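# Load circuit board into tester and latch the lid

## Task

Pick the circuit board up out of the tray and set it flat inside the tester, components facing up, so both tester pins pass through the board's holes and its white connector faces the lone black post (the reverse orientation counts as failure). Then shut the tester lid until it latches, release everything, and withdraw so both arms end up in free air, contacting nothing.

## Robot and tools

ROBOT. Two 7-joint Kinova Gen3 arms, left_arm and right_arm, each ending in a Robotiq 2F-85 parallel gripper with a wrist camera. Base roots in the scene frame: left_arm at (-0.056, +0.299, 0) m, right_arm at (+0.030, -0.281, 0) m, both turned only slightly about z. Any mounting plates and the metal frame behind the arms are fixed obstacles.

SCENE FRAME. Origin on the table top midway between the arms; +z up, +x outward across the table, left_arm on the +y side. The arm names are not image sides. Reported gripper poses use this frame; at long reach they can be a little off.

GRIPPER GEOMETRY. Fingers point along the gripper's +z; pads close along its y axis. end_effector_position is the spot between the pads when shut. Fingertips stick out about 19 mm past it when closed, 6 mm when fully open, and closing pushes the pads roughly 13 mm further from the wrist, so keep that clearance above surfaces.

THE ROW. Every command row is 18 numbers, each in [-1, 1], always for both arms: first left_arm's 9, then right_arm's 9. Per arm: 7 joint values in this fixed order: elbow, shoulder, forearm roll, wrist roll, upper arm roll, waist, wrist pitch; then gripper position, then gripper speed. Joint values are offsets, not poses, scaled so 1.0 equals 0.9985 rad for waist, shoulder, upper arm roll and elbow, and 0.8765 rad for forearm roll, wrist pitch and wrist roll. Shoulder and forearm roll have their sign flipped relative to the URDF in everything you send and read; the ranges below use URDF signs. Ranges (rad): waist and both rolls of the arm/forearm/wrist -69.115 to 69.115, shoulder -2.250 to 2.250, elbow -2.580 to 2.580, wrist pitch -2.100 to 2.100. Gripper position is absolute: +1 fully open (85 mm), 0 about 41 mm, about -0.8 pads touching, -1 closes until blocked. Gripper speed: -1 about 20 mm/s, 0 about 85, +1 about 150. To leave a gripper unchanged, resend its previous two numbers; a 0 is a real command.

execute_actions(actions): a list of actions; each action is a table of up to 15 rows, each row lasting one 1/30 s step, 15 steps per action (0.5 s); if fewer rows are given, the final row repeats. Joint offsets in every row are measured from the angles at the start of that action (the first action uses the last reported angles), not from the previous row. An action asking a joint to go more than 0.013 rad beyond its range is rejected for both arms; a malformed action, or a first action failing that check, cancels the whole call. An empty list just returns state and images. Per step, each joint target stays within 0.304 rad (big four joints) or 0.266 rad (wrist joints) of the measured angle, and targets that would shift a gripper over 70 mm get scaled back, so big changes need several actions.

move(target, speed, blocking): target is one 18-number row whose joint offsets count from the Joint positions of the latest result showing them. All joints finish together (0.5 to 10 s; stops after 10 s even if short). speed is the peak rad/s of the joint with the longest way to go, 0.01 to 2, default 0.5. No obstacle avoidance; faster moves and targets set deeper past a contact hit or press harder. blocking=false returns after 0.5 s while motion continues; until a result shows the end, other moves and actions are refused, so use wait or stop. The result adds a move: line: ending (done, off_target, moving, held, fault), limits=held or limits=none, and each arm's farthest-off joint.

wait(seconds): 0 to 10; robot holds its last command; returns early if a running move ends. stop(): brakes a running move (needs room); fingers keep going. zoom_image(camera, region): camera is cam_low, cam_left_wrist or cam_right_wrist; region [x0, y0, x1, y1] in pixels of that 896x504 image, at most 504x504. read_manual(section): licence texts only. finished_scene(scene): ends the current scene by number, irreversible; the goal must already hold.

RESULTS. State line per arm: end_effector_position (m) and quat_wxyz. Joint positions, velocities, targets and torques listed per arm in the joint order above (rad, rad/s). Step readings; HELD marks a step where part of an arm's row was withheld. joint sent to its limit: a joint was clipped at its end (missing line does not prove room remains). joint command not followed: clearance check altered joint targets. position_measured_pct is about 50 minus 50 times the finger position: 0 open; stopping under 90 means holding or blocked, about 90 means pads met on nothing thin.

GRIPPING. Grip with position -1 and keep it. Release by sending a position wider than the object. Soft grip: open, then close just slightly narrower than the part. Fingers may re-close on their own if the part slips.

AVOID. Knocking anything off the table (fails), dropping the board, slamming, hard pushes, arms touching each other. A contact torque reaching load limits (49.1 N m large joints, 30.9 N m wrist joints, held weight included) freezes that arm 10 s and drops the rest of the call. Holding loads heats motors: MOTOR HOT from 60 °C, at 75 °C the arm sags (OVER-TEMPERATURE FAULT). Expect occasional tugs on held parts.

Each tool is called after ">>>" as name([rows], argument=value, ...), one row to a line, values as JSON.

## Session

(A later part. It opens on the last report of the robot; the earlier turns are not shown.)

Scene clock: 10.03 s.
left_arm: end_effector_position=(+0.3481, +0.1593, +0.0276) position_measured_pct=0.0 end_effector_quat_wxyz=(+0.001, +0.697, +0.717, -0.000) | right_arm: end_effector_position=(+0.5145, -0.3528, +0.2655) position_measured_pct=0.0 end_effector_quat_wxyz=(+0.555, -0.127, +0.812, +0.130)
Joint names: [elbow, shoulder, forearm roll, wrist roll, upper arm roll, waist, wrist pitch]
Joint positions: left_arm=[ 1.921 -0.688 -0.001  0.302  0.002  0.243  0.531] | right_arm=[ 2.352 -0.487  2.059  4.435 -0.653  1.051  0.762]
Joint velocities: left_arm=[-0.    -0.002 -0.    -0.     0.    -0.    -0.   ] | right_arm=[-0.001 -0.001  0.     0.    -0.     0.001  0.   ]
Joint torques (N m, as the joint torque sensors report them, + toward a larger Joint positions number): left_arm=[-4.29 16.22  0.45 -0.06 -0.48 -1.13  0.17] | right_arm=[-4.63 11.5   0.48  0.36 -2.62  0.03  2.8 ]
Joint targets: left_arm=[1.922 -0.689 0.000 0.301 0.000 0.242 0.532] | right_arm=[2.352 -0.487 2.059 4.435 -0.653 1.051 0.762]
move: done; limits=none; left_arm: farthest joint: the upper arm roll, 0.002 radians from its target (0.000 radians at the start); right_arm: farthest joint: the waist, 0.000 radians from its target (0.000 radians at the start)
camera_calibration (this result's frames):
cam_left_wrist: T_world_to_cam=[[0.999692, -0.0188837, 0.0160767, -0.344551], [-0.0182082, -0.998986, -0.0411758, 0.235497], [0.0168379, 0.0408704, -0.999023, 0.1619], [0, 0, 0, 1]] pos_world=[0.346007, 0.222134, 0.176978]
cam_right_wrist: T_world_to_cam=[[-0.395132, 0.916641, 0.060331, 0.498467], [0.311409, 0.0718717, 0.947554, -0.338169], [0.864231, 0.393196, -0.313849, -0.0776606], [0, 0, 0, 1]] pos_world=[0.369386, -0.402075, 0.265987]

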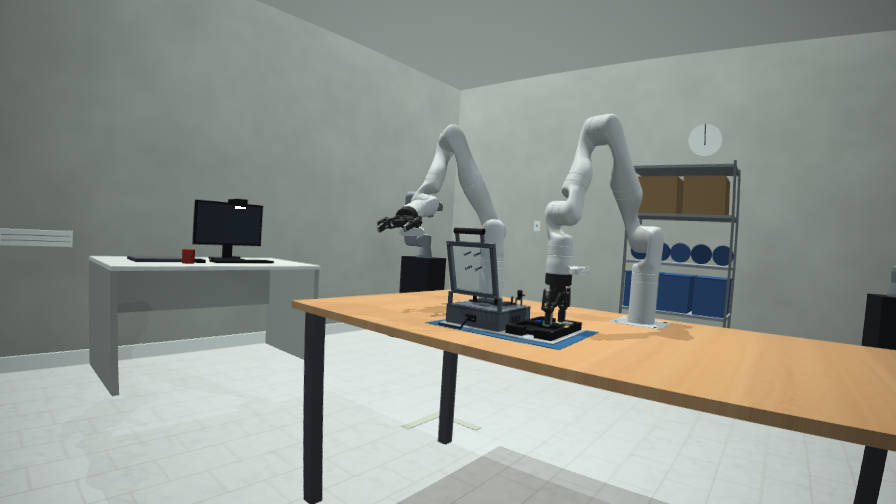

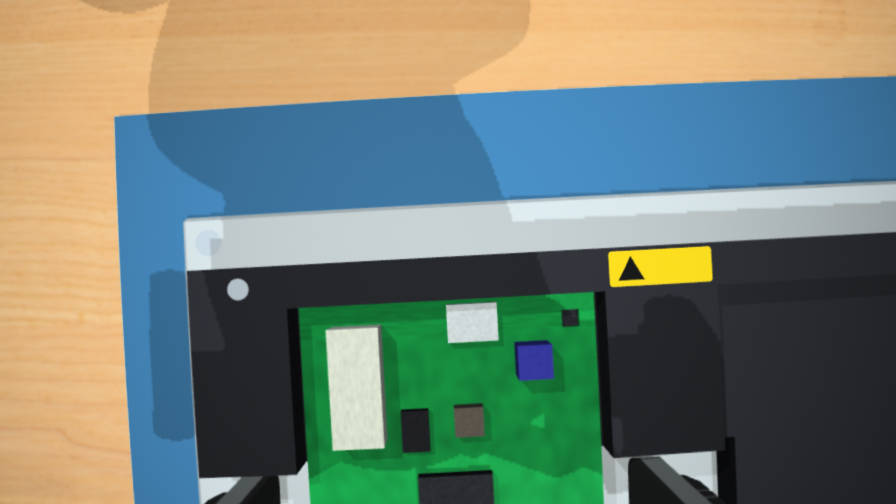

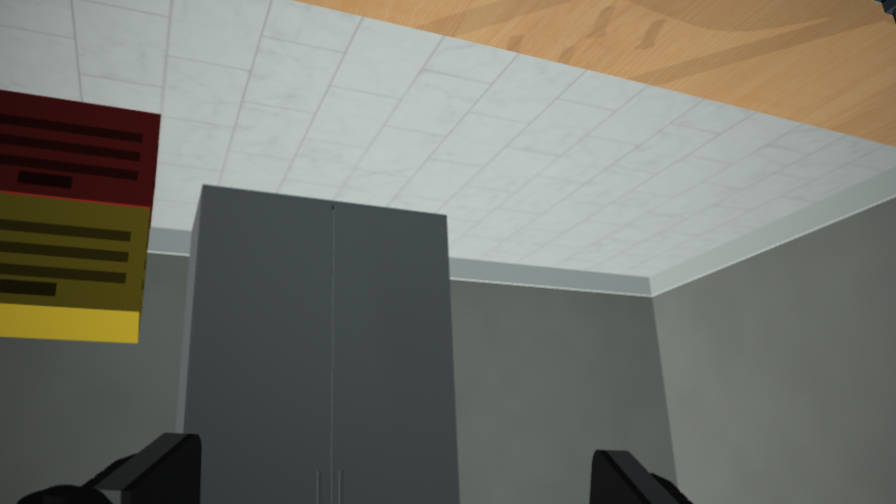

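>>> move(target=[0,-0.001,0.001,0.022,-0.002,0.008,0,1,0,0,0,0,0,0,0,0,1,0], speed=0.05)

>>> move(target=[0,0,0,0,0,0,0,0.5,-0.5,0,0,0,0,0,0,0,1,0])

Scene clock: 10.83 s.
left_arm: end_effector_position=(+0.3471, +0.1573, +0.0272) position_measured_pct=0.0 end_effector_quat_wxyz=(+0.000, +0.693, +0.721, +0.000) | right_arm: end_effector_position=(+0.5145, -0.3528, +0.2655) position_measured_pct=0.0 end_effector_quat_wxyz=(+0.555, -0.127, +0.812, +0.130)
Joint names: [elbow, shoulder, forearm roll, wrist roll, upper arm roll, waist, wrist pitch]
Joint positions: left_arm=[ 1.921 -0.689  0.     0.321 -0.     0.251  0.531] | right_arm=[ 2.352 -0.487  2.059  4.435 -0.653  1.051  0.762]
Joint velocities: left_arm=[-0.    -0.    -0.     0.    -0.     0.001  0.   ] | right_arm=[ 0.001  0.     0.    -0.     0.001 -0.002  0.   ]
Joint torques (N m, as the joint torque sensors report them, + toward a larger Joint positions number): left_arm=[-4.96 16.73  0.14  0.35  0.77  0.3   0.01] | right_arm=[-4.58 11.59  0.54  0.27 -2.62  0.06  2.73]
Joint targets: left_arm=[1.921 -0.689 0.000 0.321 -0.000 0.251 0.531] | right_arm=[2.352 -0.487 2.059 4.435 -0.653 1.051 0.762]
move: done; limits=none; left_arm: farthest joint: the waist, 0.000 radians from its target (0.008 radians at the start); right_arm: farthest joint: the waist, 0.000 radians from its target (0.000 radians at the start)
camera_calibration (this result's frames):
cam_left_wrist: T_world_to_cam=[[0.999856, -0.006761, 0.015552, -0.3455], [-0.00608557, -0.999053, -0.0430751, 0.229264], [0.0158285, 0.0429742, -0.998951, 0.161579], [0, 0, 0, 1]] pos_world=[0.344288, 0.219768, 0.176658]
cam_right_wrist: T_world_to_cam=[[-0.395131, 0.916641, 0.0603304, 0.498468], [0.311407, 0.0718713, 0.947555, -0.338169], [0.864232, 0.393196, -0.313847, -0.077662], [0, 0, 0, 1]] pos_world=[0.369387, -0.402075, 0.265987]

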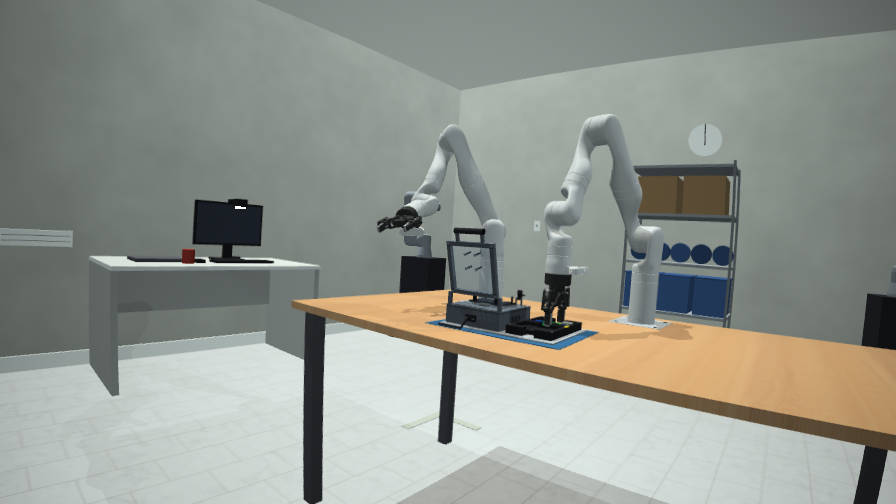

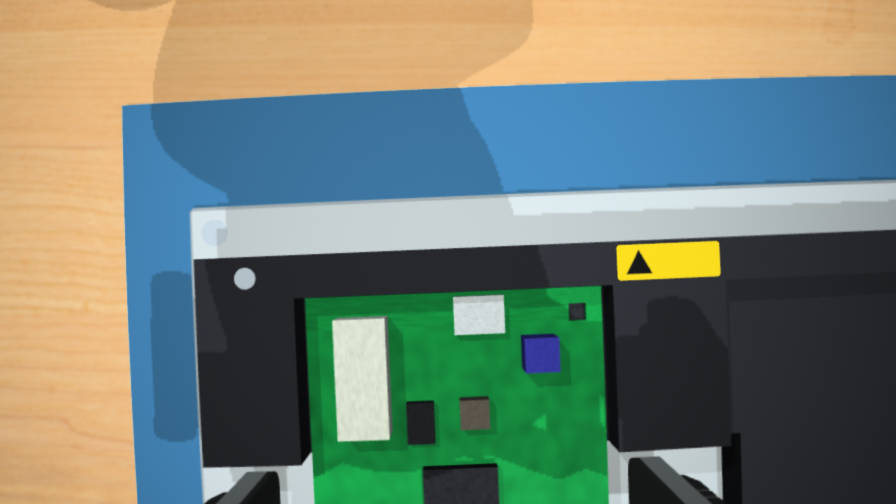

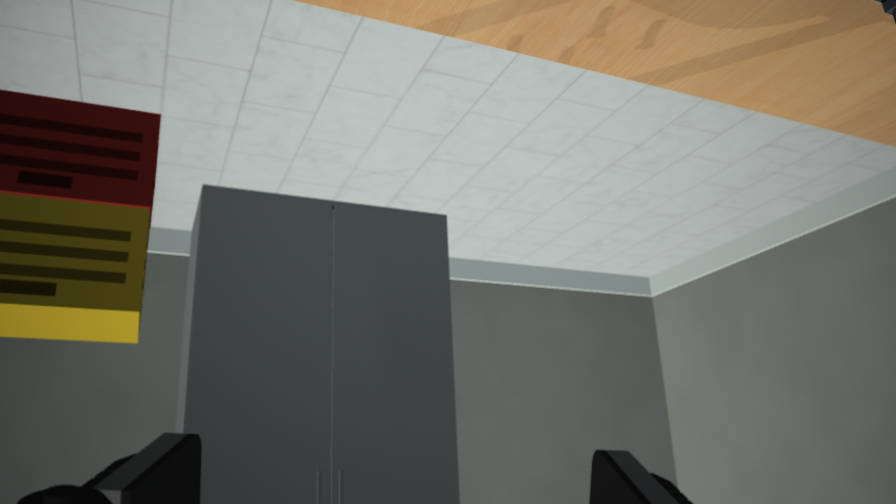

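Scene clock: 11.53 s.
left_arm: end_effector_position=(+0.3481, +0.1573, +0.0287) position_measured_pct=20.6 end_effector_quat_wxyz=(+0.001, +0.692, +0.721, +0.001) | right_arm: end_effector_position=(+0.5145, -0.3528, +0.2655) position_measured_pct=0.0 end_effector_quat_wxyz=(+0.555, -0.127, +0.812, +0.130)
Joint names: [elbow, shoulder, forearm roll, wrist roll, upper arm roll, waist, wrist pitch]
Joint positions: left_arm=[ 1.92  -0.686  0.     0.321 -0.     0.251  0.532] | right_arm=[ 2.352 -0.487  2.059  4.435 -0.653  1.051  0.762]
Joint velocities: left_arm=[-0. -0. -0.  0. -0. -0.  0.] | right_arm=[ 0.    -0.001  0.    -0.     0.    -0.001  0.   ]
Joint torques (N m, as the joint torque sensors report them, + toward a larger Joint positions number): left_arm=[-4.43 14.84 -0.21  0.28  0.86  0.5  -0.22] | right_arm=[-4.46 11.55  0.53  0.4  -2.5   0.03  2.69]
Joint targets: left_arm=[1.921 -0.689 0.000 0.321 -0.000 0.251 0.531] | right_arm=[2.352 -0.487 2.059 4.435 -0.653 1.051 0.762]
move: done; limits=none; left_arm: farthest joint: the shoulder, 0.003 radians from its target (0.000 radians at the start); right_arm: farthest joint: the waist, 0.000 radians from its target (0.000 radians at the start)
camera_calibration (this result's frames):
cam_left_wrist: T_world_to_cam=[[0.999804, -0.00639734, 0.0187182, -0.346709], [-0.00559862, -0.999084, -0.0424165, 0.229125], [0.0189724, 0.0423034, -0.998925, 0.162085], [0, 0, 0, 1]] pos_world=[0.344849, 0.21984, 0.178119]
cam_right_wrist: T_world_to_cam=[[-0.39513, 0.916642, 0.0603296, 0.498469], [0.311405, 0.071871, 0.947556, -0.338169], [0.864233, 0.393195, -0.313845, -0.0776637], [0, 0, 0, 1]] pos_world=[0.369387, -0.402076, 0.265987]

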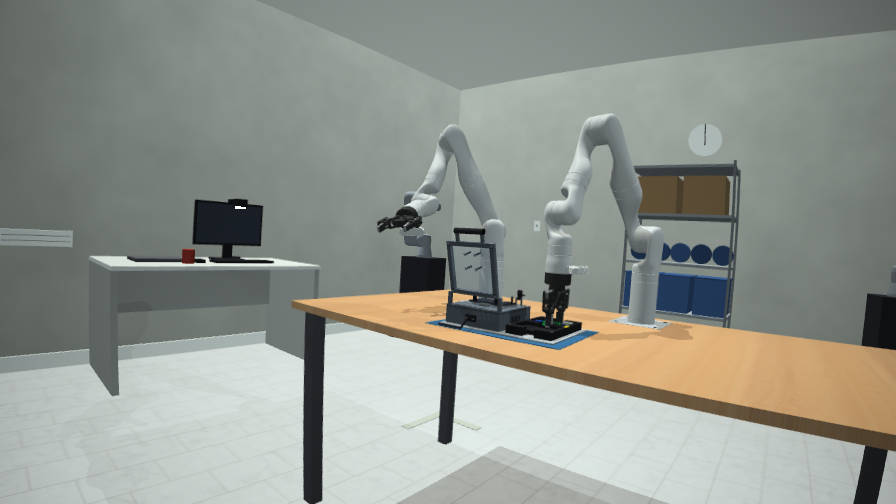

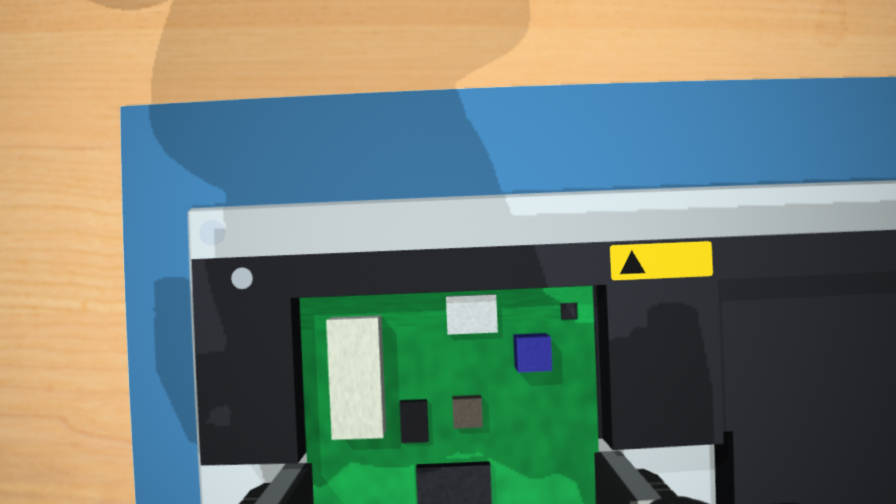

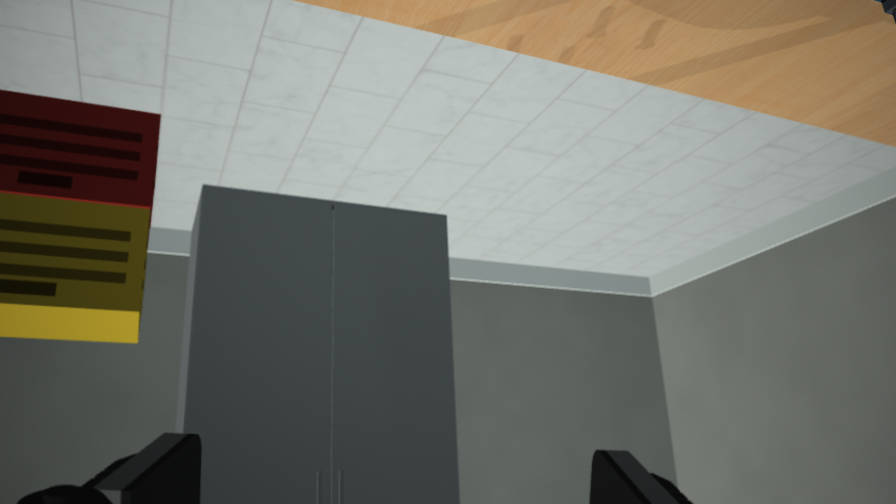

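>>> move(target=[-0.011,0.045,0,0,0,0,0.0685,0.5,-0.5,0,0,0,0,0,0,0,1,0], speed=0.1)

>>> move(target=[-0.074,0.152,0,0,0,0,0.2576,0.5,-0.5,0,0,0,0,0,0,0,1,0], speed=0.4)

>>> move(target=[-0.517,-0.2636,0,0.292,0,0.2565,0.289,0.5,-0.5,0,0,0,0,0,0,0,1,0], speed=0.5)

Scene clock: 12.63 s.
left_arm: end_effector_position=(+0.3468, +0.1576, +0.0496) position_measured_pct=20.6 end_effector_quat_wxyz=(-0.000, +0.692, +0.721, -0.000) | right_arm: end_effector_position=(+0.5145, -0.3528, +0.2655) position_measured_pct=0.0 end_effector_quat_wxyz=(+0.555, -0.127, +0.812, +0.130)
Joint names: [elbow, shoulder, forearm roll, wrist roll, upper arm roll, waist, wrist pitch]
Joint positions: left_arm=[ 1.909 -0.641  0.     0.321 -0.     0.251  0.592] | right_arm=[ 2.352 -0.487  2.059  4.435 -0.653  1.051  0.762]
Joint velocities: left_arm=[-0.     0.001  0.    -0.     0.     0.     0.001] | right_arm=[ 0.     0.    -0.    -0.001  0.001 -0.001  0.   ]
Joint torques (N m, as the joint torque sensors report them, + toward a larger Joint positions number): left_arm=[-5.08 16.54  0.01  0.31  0.48  0.16 -0.05] | right_arm=[-4.5  11.62  0.49  0.28 -2.53 -0.08  2.83]
Joint targets: left_arm=[1.909 -0.641 0.000 0.321 -0.000 0.251 0.592] | right_arm=[2.352 -0.487 2.059 4.435 -0.653 1.051 0.762]
move: done; limits=none; left_arm: farthest joint: the waist, 0.000 radians from its target (0.000 radians at the start); right_arm: farthest joint: the waist, 0.000 radians from its target (0.000 radians at the start)
camera_calibration (this result's frames):
cam_left_wrist: T_world_to_cam=[[0.999873, -0.00639974, 0.0145633, -0.345612], [-0.00575957, -0.999033, -0.0435833, 0.230486], [0.0148281, 0.0434939, -0.998944, 0.184264], [0, 0, 0, 1]] pos_world=[0.344163, 0.220037, 0.199148]
cam_right_wrist: T_world_to_cam=[[-0.39513, 0.916642, 0.060329, 0.49847], [0.311404, 0.0718707, 0.947556, -0.33817], [0.864234, 0.393194, -0.313844, -0.077665], [0, 0, 0, 1]] pos_world=[0.369388, -0.402077, 0.265988]

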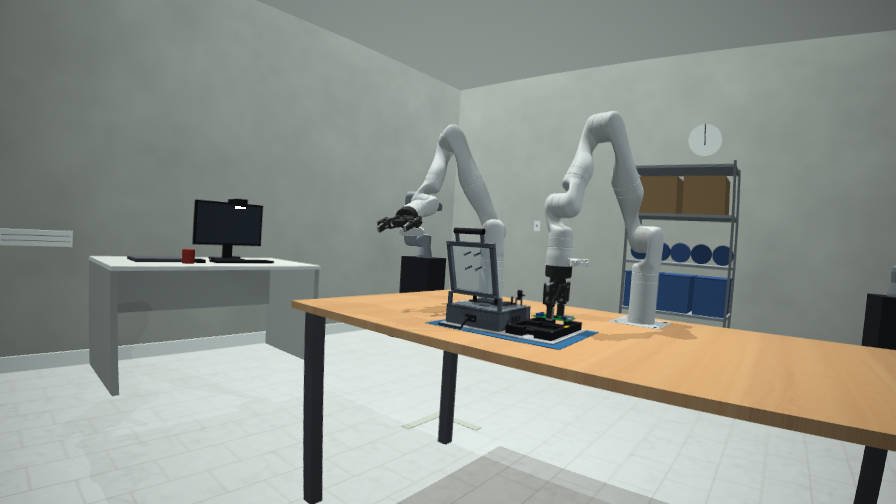

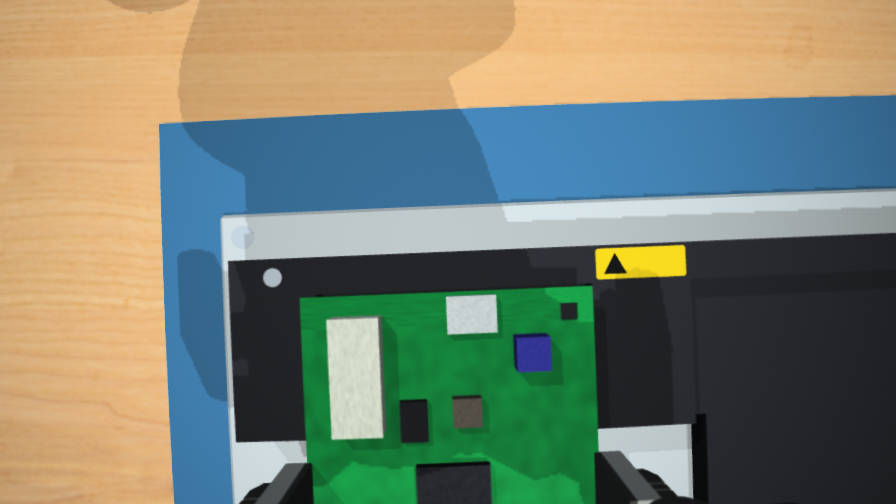

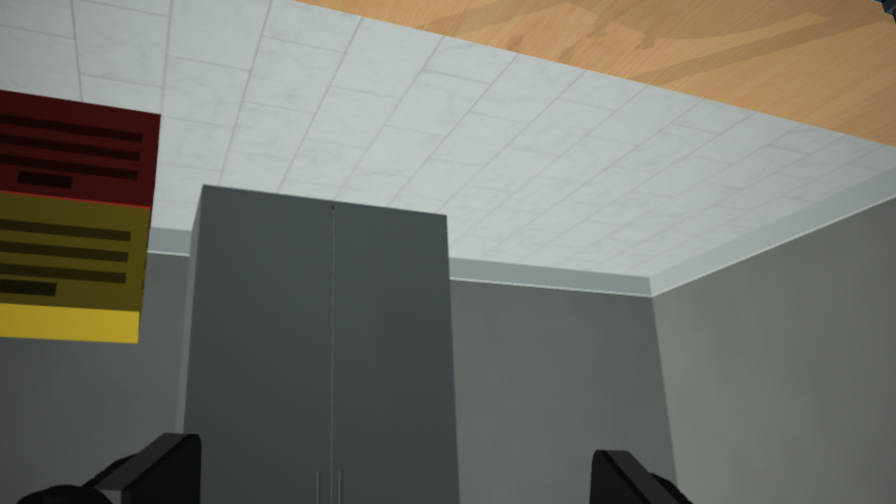

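Scene clock: 13.63 s.
left_arm: end_effector_position=(+0.3468, +0.1576, +0.1295) position_measured_pct=20.6 end_effector_quat_wxyz=(-0.001, +0.692, +0.721, -0.000) | right_arm: end_effector_position=(+0.5145, -0.3528, +0.2655) position_measured_pct=0.0 end_effector_quat_wxyz=(+0.555, -0.127, +0.812, +0.130)
Joint names: [elbow, shoulder, forearm roll, wrist roll, upper arm roll, waist, wrist pitch]
Joint positions: left_arm=[ 1.835 -0.49   0.     0.321 -0.     0.251  0.818] | right_arm=[ 2.352 -0.487  2.059  4.435 -0.653  1.051  0.762]
Joint velocities: left_arm=[0.    0.003 0.    0.    0.    0.    0.   ] | right_arm=[-0.     0.     0.    -0.001  0.001 -0.001  0.   ]
Joint torques (N m, as the joint torque sensors report them, + toward a larger Joint positions number): left_arm=[-7.27 15.44 -0.07  0.24  0.31 -0.06  0.2 ] | right_arm=[-4.49 11.47  0.53  0.26 -2.51  0.02  2.83]
Joint targets: left_arm=[1.835 -0.490 0.000 0.321 -0.000 0.251 0.818] | right_arm=[2.352 -0.487 2.059 4.435 -0.653 1.051 0.762]
move: done; limits=none; left_arm: farthest joint: the shoulder, 0.001 radians from its target (0.152 radians at the start); right_arm: farthest joint: the waist, 0.000 radians from its target (0.000 radians at the start)
camera_calibration (this result's frames):
cam_left_wrist: T_world_to_cam=[[0.99988, -0.00633974, 0.0141584, -0.346757], [-0.00571563, -0.999029, -0.0436944, 0.233959], [0.0144216, 0.0436082, -0.998945, 0.264172], [0, 0, 0, 1]] pos_world=[0.344243, 0.220013, 0.279025]
cam_right_wrist: T_world_to_cam=[[-0.395129, 0.916643, 0.0603283, 0.498471], [0.311402, 0.0718705, 0.947557, -0.33817], [0.864235, 0.393194, -0.313842, -0.0776663], [0, 0, 0, 1]] pos_world=[0.369389, -0.402077, 0.265988]

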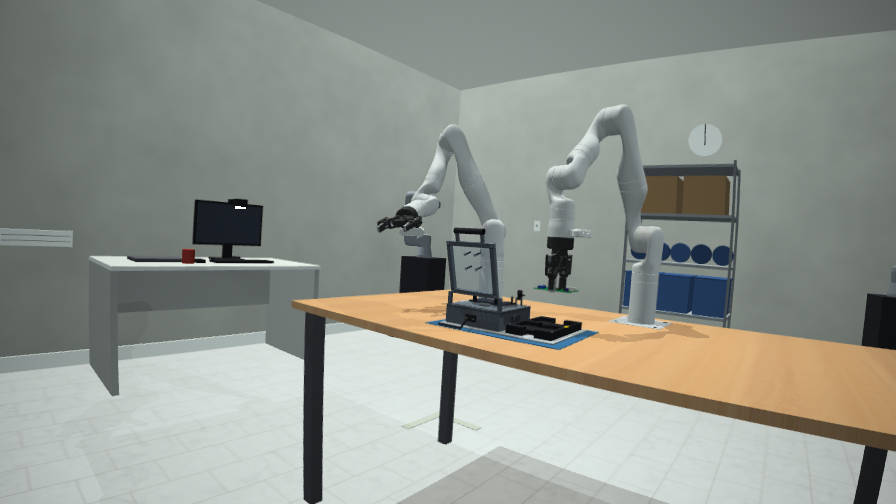

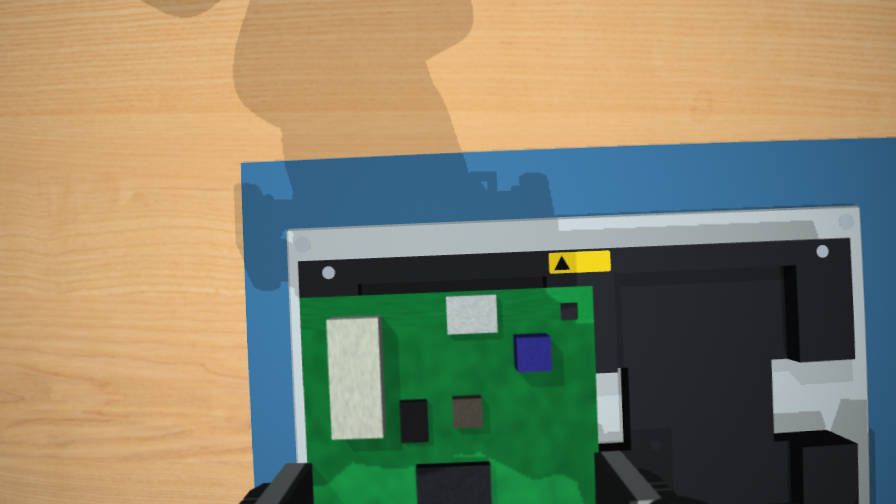

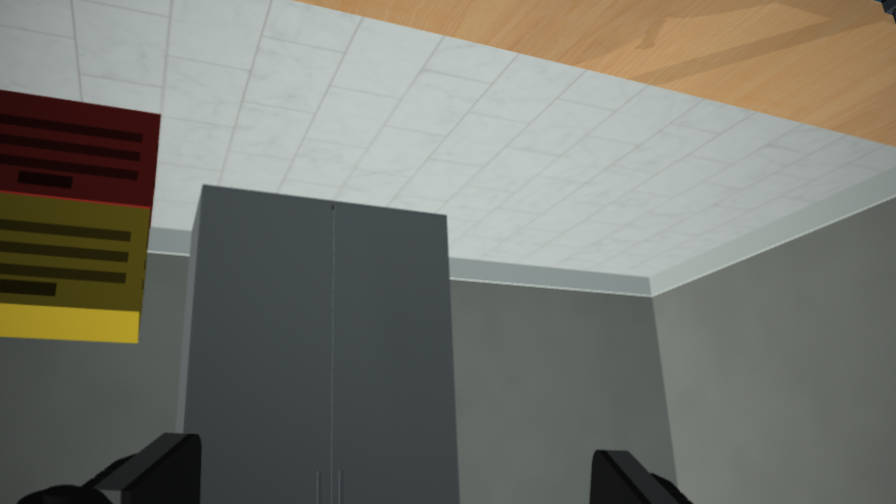

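Scene clock: 15.17 s.
left_arm: end_effector_position=(+0.4151, -0.0094, +0.1295) position_measured_pct=20.6 end_effector_quat_wxyz=(-0.001, +0.692, +0.721, +0.000) | right_arm: end_effector_position=(+0.5145, -0.3528, +0.2655) position_measured_pct=0.0 end_effector_quat_wxyz=(+0.555, -0.127, +0.812, +0.130)
Joint names: [elbow, shoulder, forearm roll, wrist roll, upper arm roll, waist, wrist pitch]
Joint positions: left_arm=[ 1.319 -0.753  0.     0.577 -0.     0.507  1.071] | right_arm=[ 2.352 -0.487  2.059  4.435 -0.653  1.051  0.762]
Joint velocities: left_arm=[-0.    -0.003 -0.    -0.    -0.     0.002  0.   ] | right_arm=[-0.    -0.    -0.     0.001  0.     0.001 -0.   ]
Joint torques (N m, as the joint torque sensors report them, + toward a larger Joint positions number): left_arm=[-8.49 21.55 -0.07  0.06  0.31 -0.06  0.25] | right_arm=[-4.49 11.55  0.42  0.34 -2.5   0.05  2.76]
Joint targets: left_arm=[1.319 -0.753 0.000 0.577 -0.000 0.507 1.071] | right_arm=[2.352 -0.487 2.059 4.435 -0.653 1.051 0.762]
move: done; limits=none; left_arm: farthest joint: the waist, 0.000 radians from its target (0.256 radians at the start); right_arm: farthest joint: the waist, 0.000 radians from its target (0.000 radians at the start)
camera_calibration (this result's frames):
cam_left_wrist: T_world_to_cam=[[0.999877, -0.00632623, 0.0143675, -0.416077], [-0.00568754, -0.999012, -0.0440676, 0.067499], [0.0146321, 0.0439804, -0.998925, 0.270424], [0, 0, 0, 1]] pos_world=[0.412453, 0.0529068, 0.279086]
cam_right_wrist: T_world_to_cam=[[-0.395129, 0.916643, 0.0603275, 0.498471], [0.3114, 0.0718704, 0.947557, -0.33817], [0.864236, 0.393193, -0.313841, -0.0776677], [0, 0, 0, 1]] pos_world=[0.36939, -0.402077, 0.265988]

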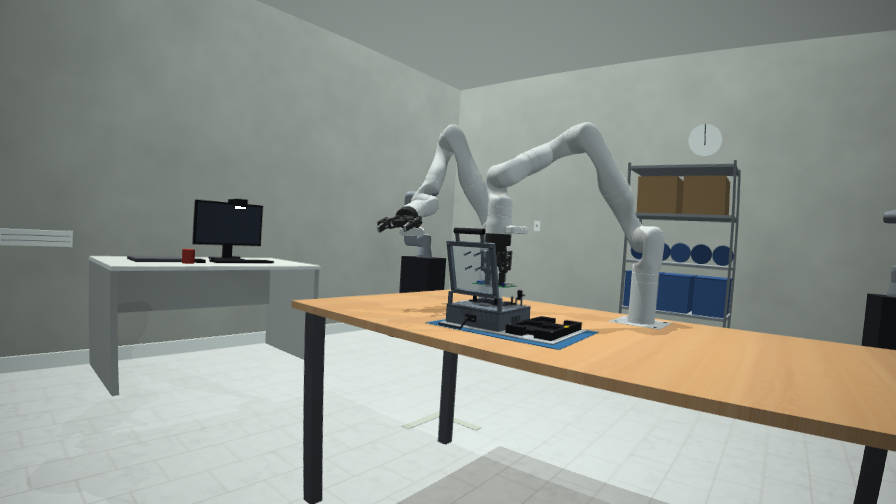

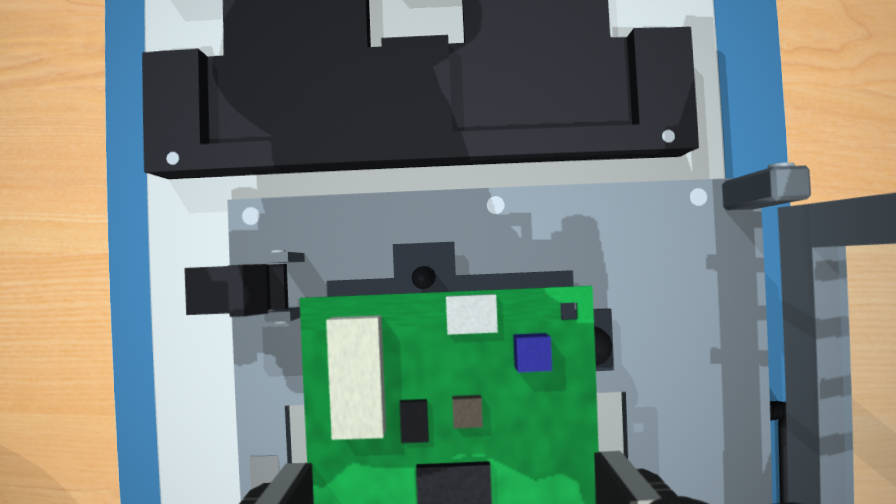

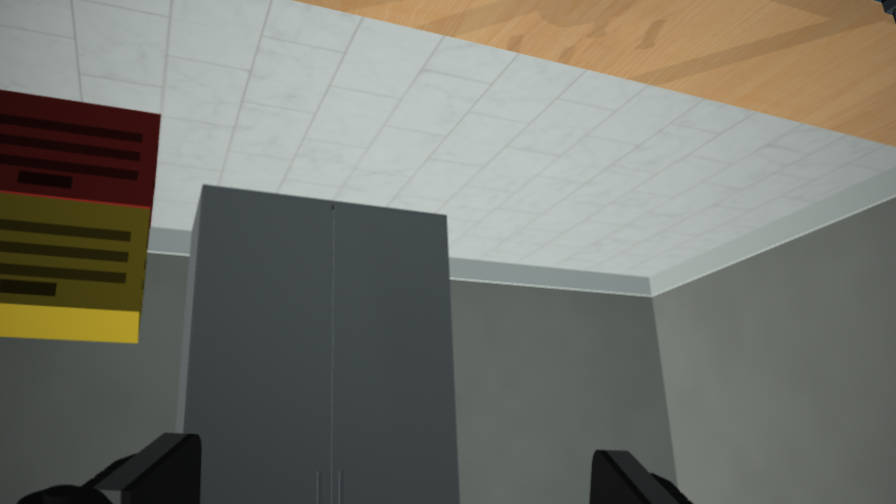

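>>> move(target=[0.0335,-0.046,0,0.003,0,0.0027,-0.091,0.5,-0.5,0,0,0,0,0,0,0,1,0], speed=0.12)

>>> zoom_image(camera="cam_low", region=[430,220,560,340])

Scene clock: 16.30 s.
left_arm: end_effector_position=(+0.4152, -0.0112, +0.0946) position_measured_pct=20.6 end_effector_quat_wxyz=(-0.000, +0.692, +0.721, +0.000) | right_arm: end_effector_position=(+0.5145, -0.3528, +0.2655) position_measured_pct=0.0 end_effector_quat_wxyz=(+0.555, -0.127, +0.812, +0.130)
Joint names: [elbow, shoulder, forearm roll, wrist roll, upper arm roll, waist, wrist pitch]
Joint positions: left_arm=[ 1.353 -0.799  0.     0.579 -0.     0.51   0.991] | right_arm=[ 2.352 -0.487  2.059  4.435 -0.653  1.051  0.762]
Joint velocities: left_arm=[-0.    -0.001 -0.     0.    -0.     0.     0.   ] | right_arm=[ 0.001 -0.001 -0.    -0.    -0.    -0.001 -0.   ]
Joint torques (N m, as the joint torque sensors report them, + toward a larger Joint positions number): left_arm=[-8.17 21.56  0.    0.27  0.25  0.06  0.3 ] | right_arm=[-4.48 11.51  0.48  0.32 -2.65  0.12  2.76]
Joint targets: left_arm=[1.353 -0.799 0.000 0.579 -0.000 0.510 0.991] | right_arm=[2.352 -0.487 2.059 4.435 -0.653 1.051 0.762]
move: done; limits=none; left_arm: farthest joint: the waist, 0.000 radians from its target (0.003 radians at the start); right_arm: farthest joint: the waist, 0.000 radians from its target (0.000 radians at the start)
camera_calibration (this result's frames):
cam_left_wrist: T_world_to_cam=[[0.99987, -0.00640573, 0.0147654, -0.41572], [-0.00575293, -0.999022, -0.0438381, 0.0641522], [0.0150318, 0.0437475, -0.99893, 0.235498], [0, 0, 0, 1]] pos_world=[0.412496, 0.051124, 0.244197]
cam_right_wrist: T_world_to_cam=[[-0.395128, 0.916643, 0.0603266, 0.498472], [0.311398, 0.0718703, 0.947558, -0.33817], [0.864237, 0.393192, -0.313839, -0.0776692], [0, 0, 0, 1]] pos_world=[0.369391, -0.402078, 0.265989]

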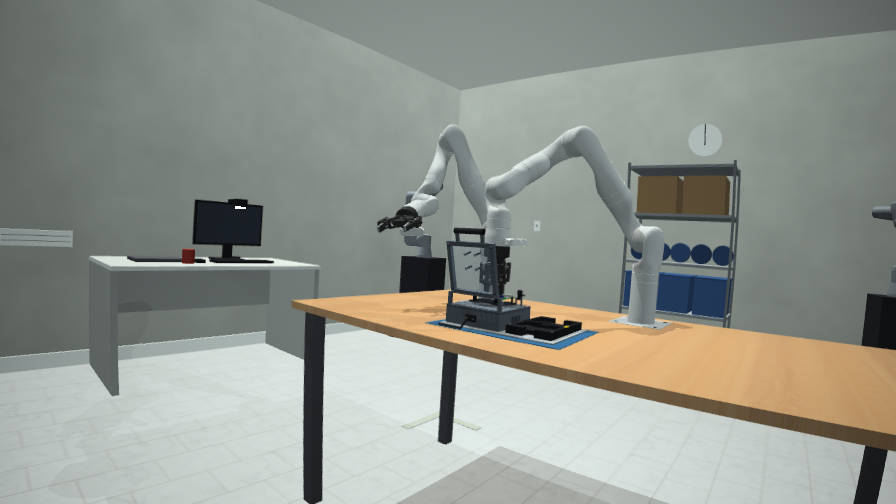

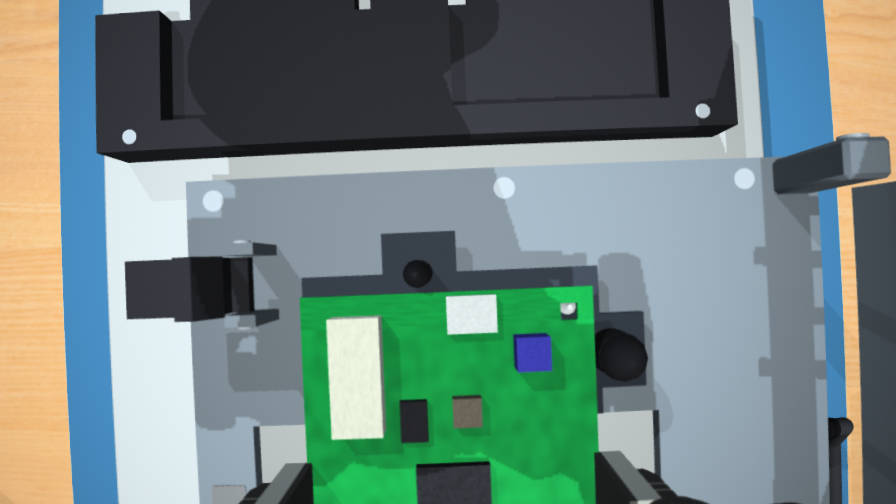

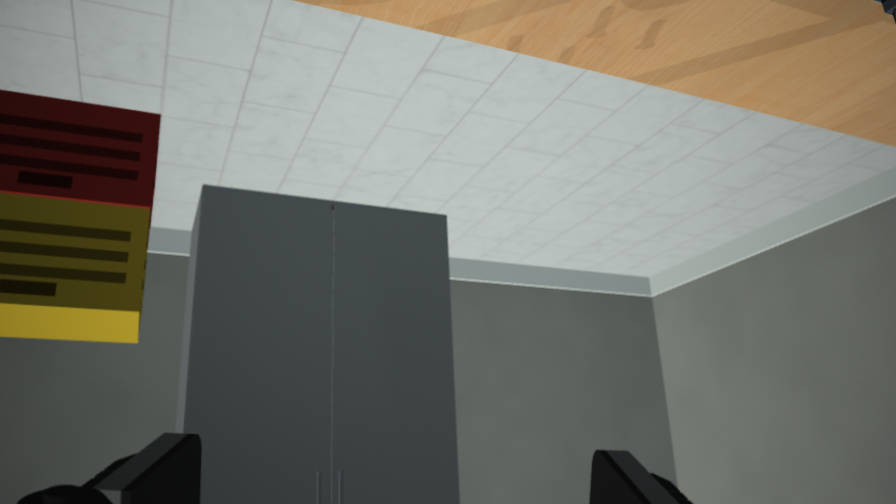

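Region (430, 220, 560, 340) of cam_low's 896x504 image, scaled by 3.877, with more detail than that image has; it fills the top 465 rows of this view, and the rest is white.

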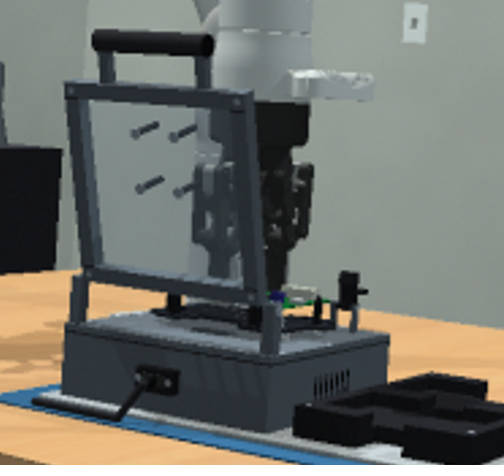

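>>> move(target=[0.0019,-0.0097,0,-0.001,0,-0.001,-0.0132,0.5,-0.5,0,0,0,0,0,0,0,1,0], speed=0.03)

>>> zoom_image(camera="cam_left_wrist", region=[480,240,680,400])

Scene clock: 17.20 s.
left_arm: end_effector_position=(+0.4163, -0.0107, +0.0889) position_measured_pct=20.6 end_effector_quat_wxyz=(-0.001, +0.692, +0.722, +0.000) | right_arm: end_effector_position=(+0.5145, -0.3528, +0.2655) position_measured_pct=0.0 end_effector_quat_wxyz=(+0.555, -0.127, +0.812, +0.130)
Joint names: [elbow, shoulder, forearm roll, wrist roll, upper arm roll, waist, wrist pitch]
Joint positions: left_arm=[ 1.355 -0.808  0.001  0.579 -0.001  0.508  0.98 ] | right_arm=[ 2.352 -0.487  2.059  4.435 -0.653  1.051  0.762]
Joint velocities: left_arm=[ 0.  0. -0.  0.  0. -0. -0.] | right_arm=[-0.001 -0.     0.     0.001 -0.     0.001  0.   ]
Joint torques (N m, as the joint torque sensors report them, + toward a larger Joint positions number): left_arm=[-7.97 20.64  0.06  0.25  1.11  0.42  0.13] | right_arm=[-4.53 11.54  0.47  0.33 -2.61  0.05  2.91]
Joint targets: left_arm=[1.354 -0.808 0.000 0.579 -0.000 0.509 0.980] | right_arm=[2.352 -0.487 2.059 4.435 -0.653 1.051 0.762]
move: done; limits=none; left_arm: farthest joint: the waist, 0.001 radians from its target (0.001 radians at the start); right_arm: farthest joint: the waist, 0.000 radians from its target (0.000 radians at the start)
camera_calibration (this result's frames):
cam_left_wrist: T_world_to_cam=[[0.999873, -0.00590102, 0.0147804, -0.416734], [-0.00523944, -0.999, -0.0444058, 0.0642604], [0.0150277, 0.0443227, -0.998904, 0.229683], [0, 0, 0, 1]] pos_world=[0.413566, 0.0515567, 0.238445]
cam_right_wrist: T_world_to_cam=[[-0.395127, 0.916643, 0.0603265, 0.498473], [0.311397, 0.0718695, 0.947558, -0.33817], [0.864237, 0.393192, -0.313838, -0.0776705], [0, 0, 0, 1]] pos_world=[0.369391, -0.402078, 0.265989]

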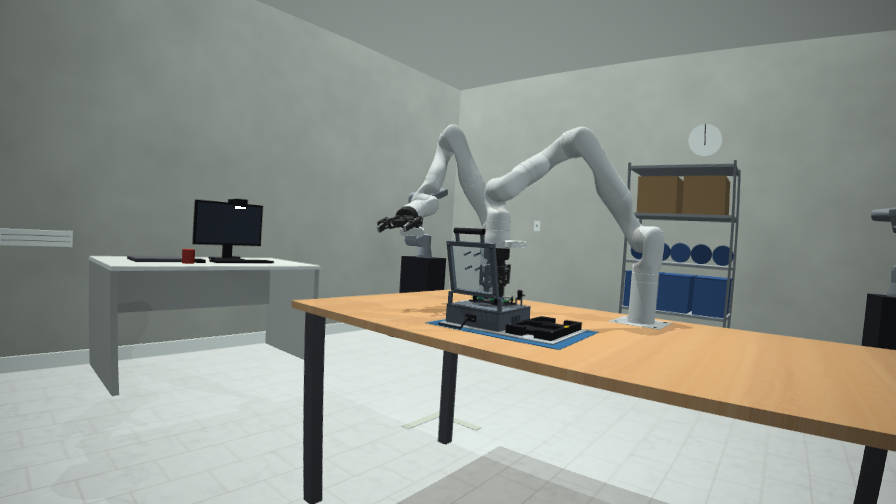

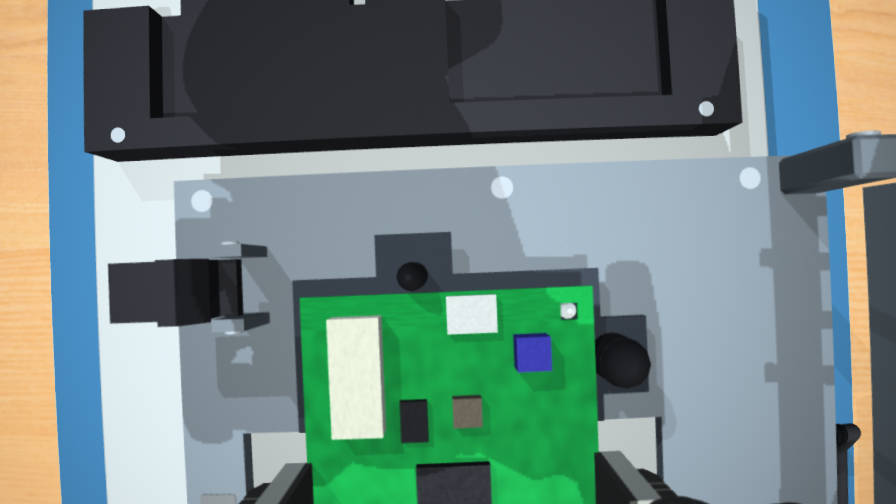

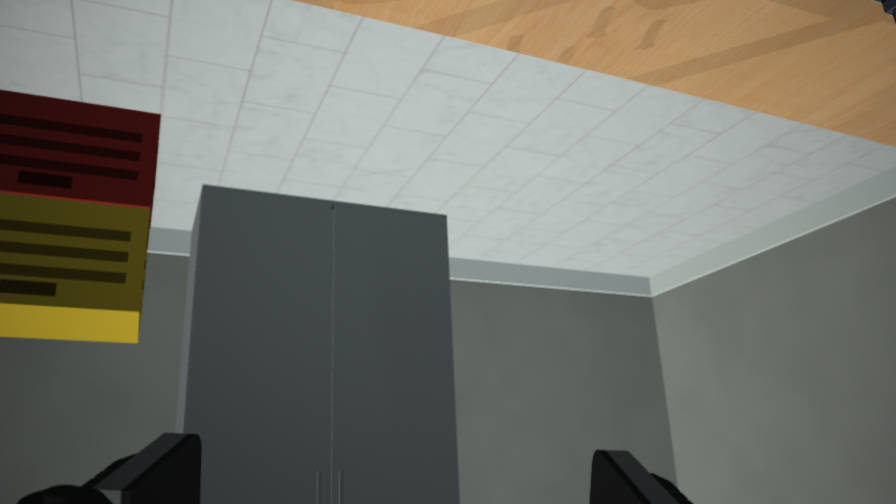

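Region (480, 240, 680, 400) of cam_left_wrist's 896x504 image, scaled by 2.520; it fills the top 403 rows of this view, and the rest is white.

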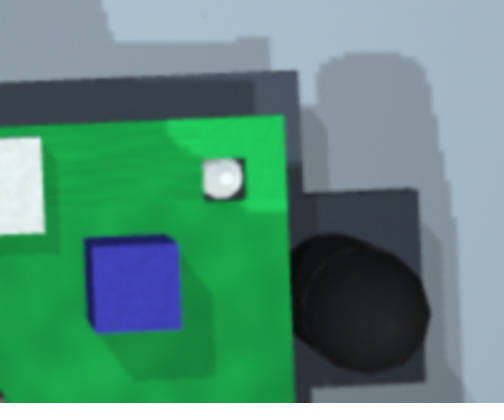

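Engaged. Down 6 mm more.

>>> move(target=[0.0053,-0.008,0,0,0,0,-0.0152,0.5,-0.5,0,0,0,0,0,0,0,1,0], speed=0.02)

Scene clock: 18.13 s.
left_arm: end_effector_position=(+0.4163, -0.0106, +0.0839) position_measured_pct=20.6 end_effector_quat_wxyz=(-0.000, +0.692, +0.722, +0.000) | right_arm: end_effector_position=(+0.5145, -0.3528, +0.2655) position_measured_pct=0.0 end_effector_quat_wxyz=(+0.555, -0.127, +0.812, +0.130)
Joint names: [elbow, shoulder, forearm roll, wrist roll, upper arm roll, waist, wrist pitch]
Joint positions: left_arm=[ 1.36  -0.814  0.001  0.579 -0.001  0.508  0.968] | right_arm=[ 2.352 -0.487  2.059  4.435 -0.653  1.051  0.762]
Joint velocities: left_arm=[ 0.     0.    -0.    -0.    -0.    -0.    -0.001] | right_arm=[-0.     0.001 -0.     0.    -0.001 -0.001  0.   ]
Joint torques (N m, as the joint torque sensors report them, + toward a larger Joint positions number): left_arm=[-8.16 20.14 -0.27  0.21  0.77 -0.08 -0.43] | right_arm=[-4.66 11.45  0.55  0.3  -2.65  0.17  2.87]
Joint targets: left_arm=[1.360 -0.816 0.001 0.579 -0.001 0.508 0.967] | right_arm=[2.352 -0.487 2.059 4.435 -0.653 1.051 0.762]
move: done; limits=none; left_arm: farthest joint: the shoulder, 0.002 radians from its target (0.008 radians at the start); right_arm: farthest joint: the waist, 0.000 radians from its target (0.000 radians at the start)
camera_calibration (this result's frames):
cam_left_wrist: T_world_to_cam=[[0.999865, -0.00589396, 0.0153187, -0.416675], [-0.00521067, -0.999006, -0.0442685, 0.0641484], [0.0155644, 0.0441827, -0.998902, 0.224529], [0, 0, 0, 1]] pos_world=[0.413458, 0.0517085, 0.233505]
cam_right_wrist: T_world_to_cam=[[-0.395127, 0.916644, 0.0603262, 0.498474], [0.311396, 0.0718688, 0.947559, -0.33817], [0.864238, 0.393191, -0.313836, -0.0776721], [0, 0, 0, 1]] pos_world=[0.369392, -0.402079, 0.265989]

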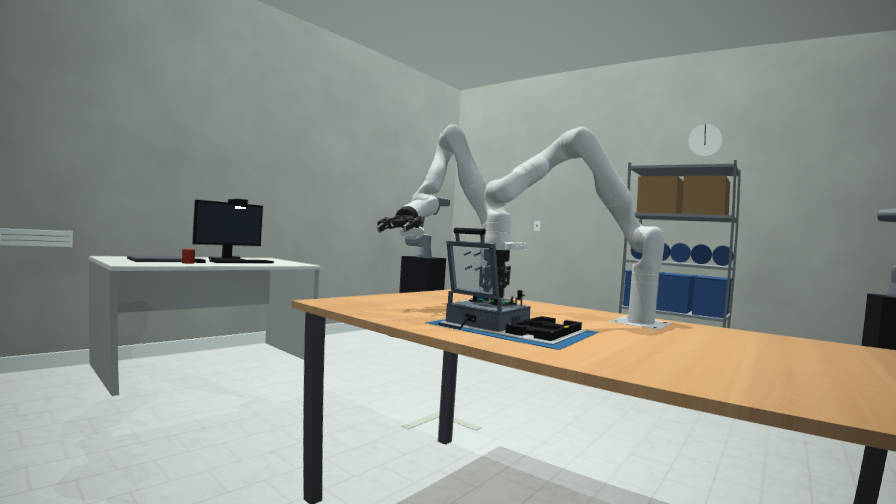

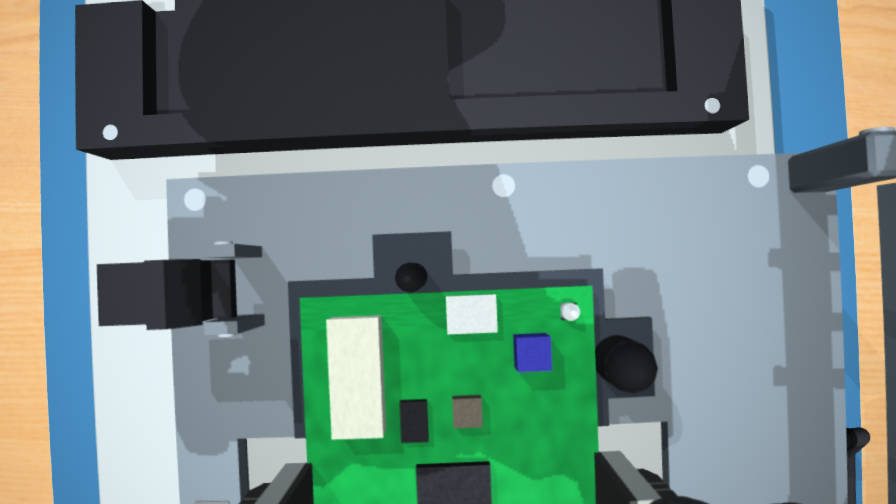

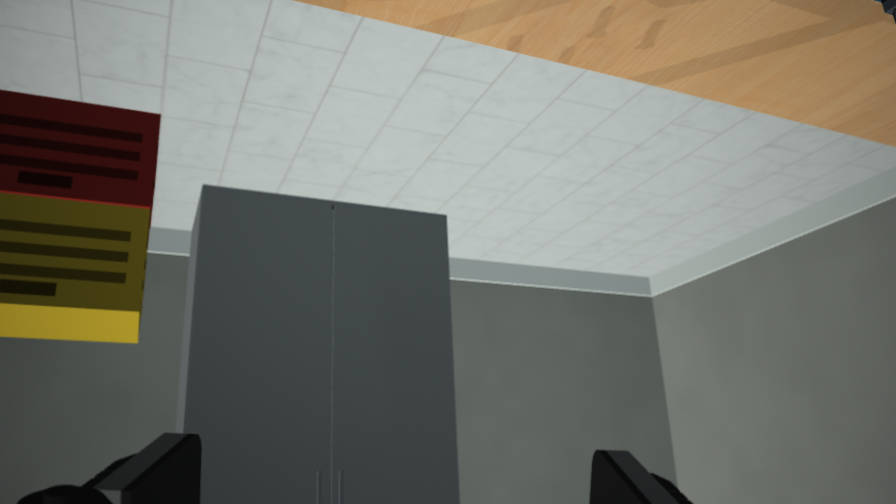

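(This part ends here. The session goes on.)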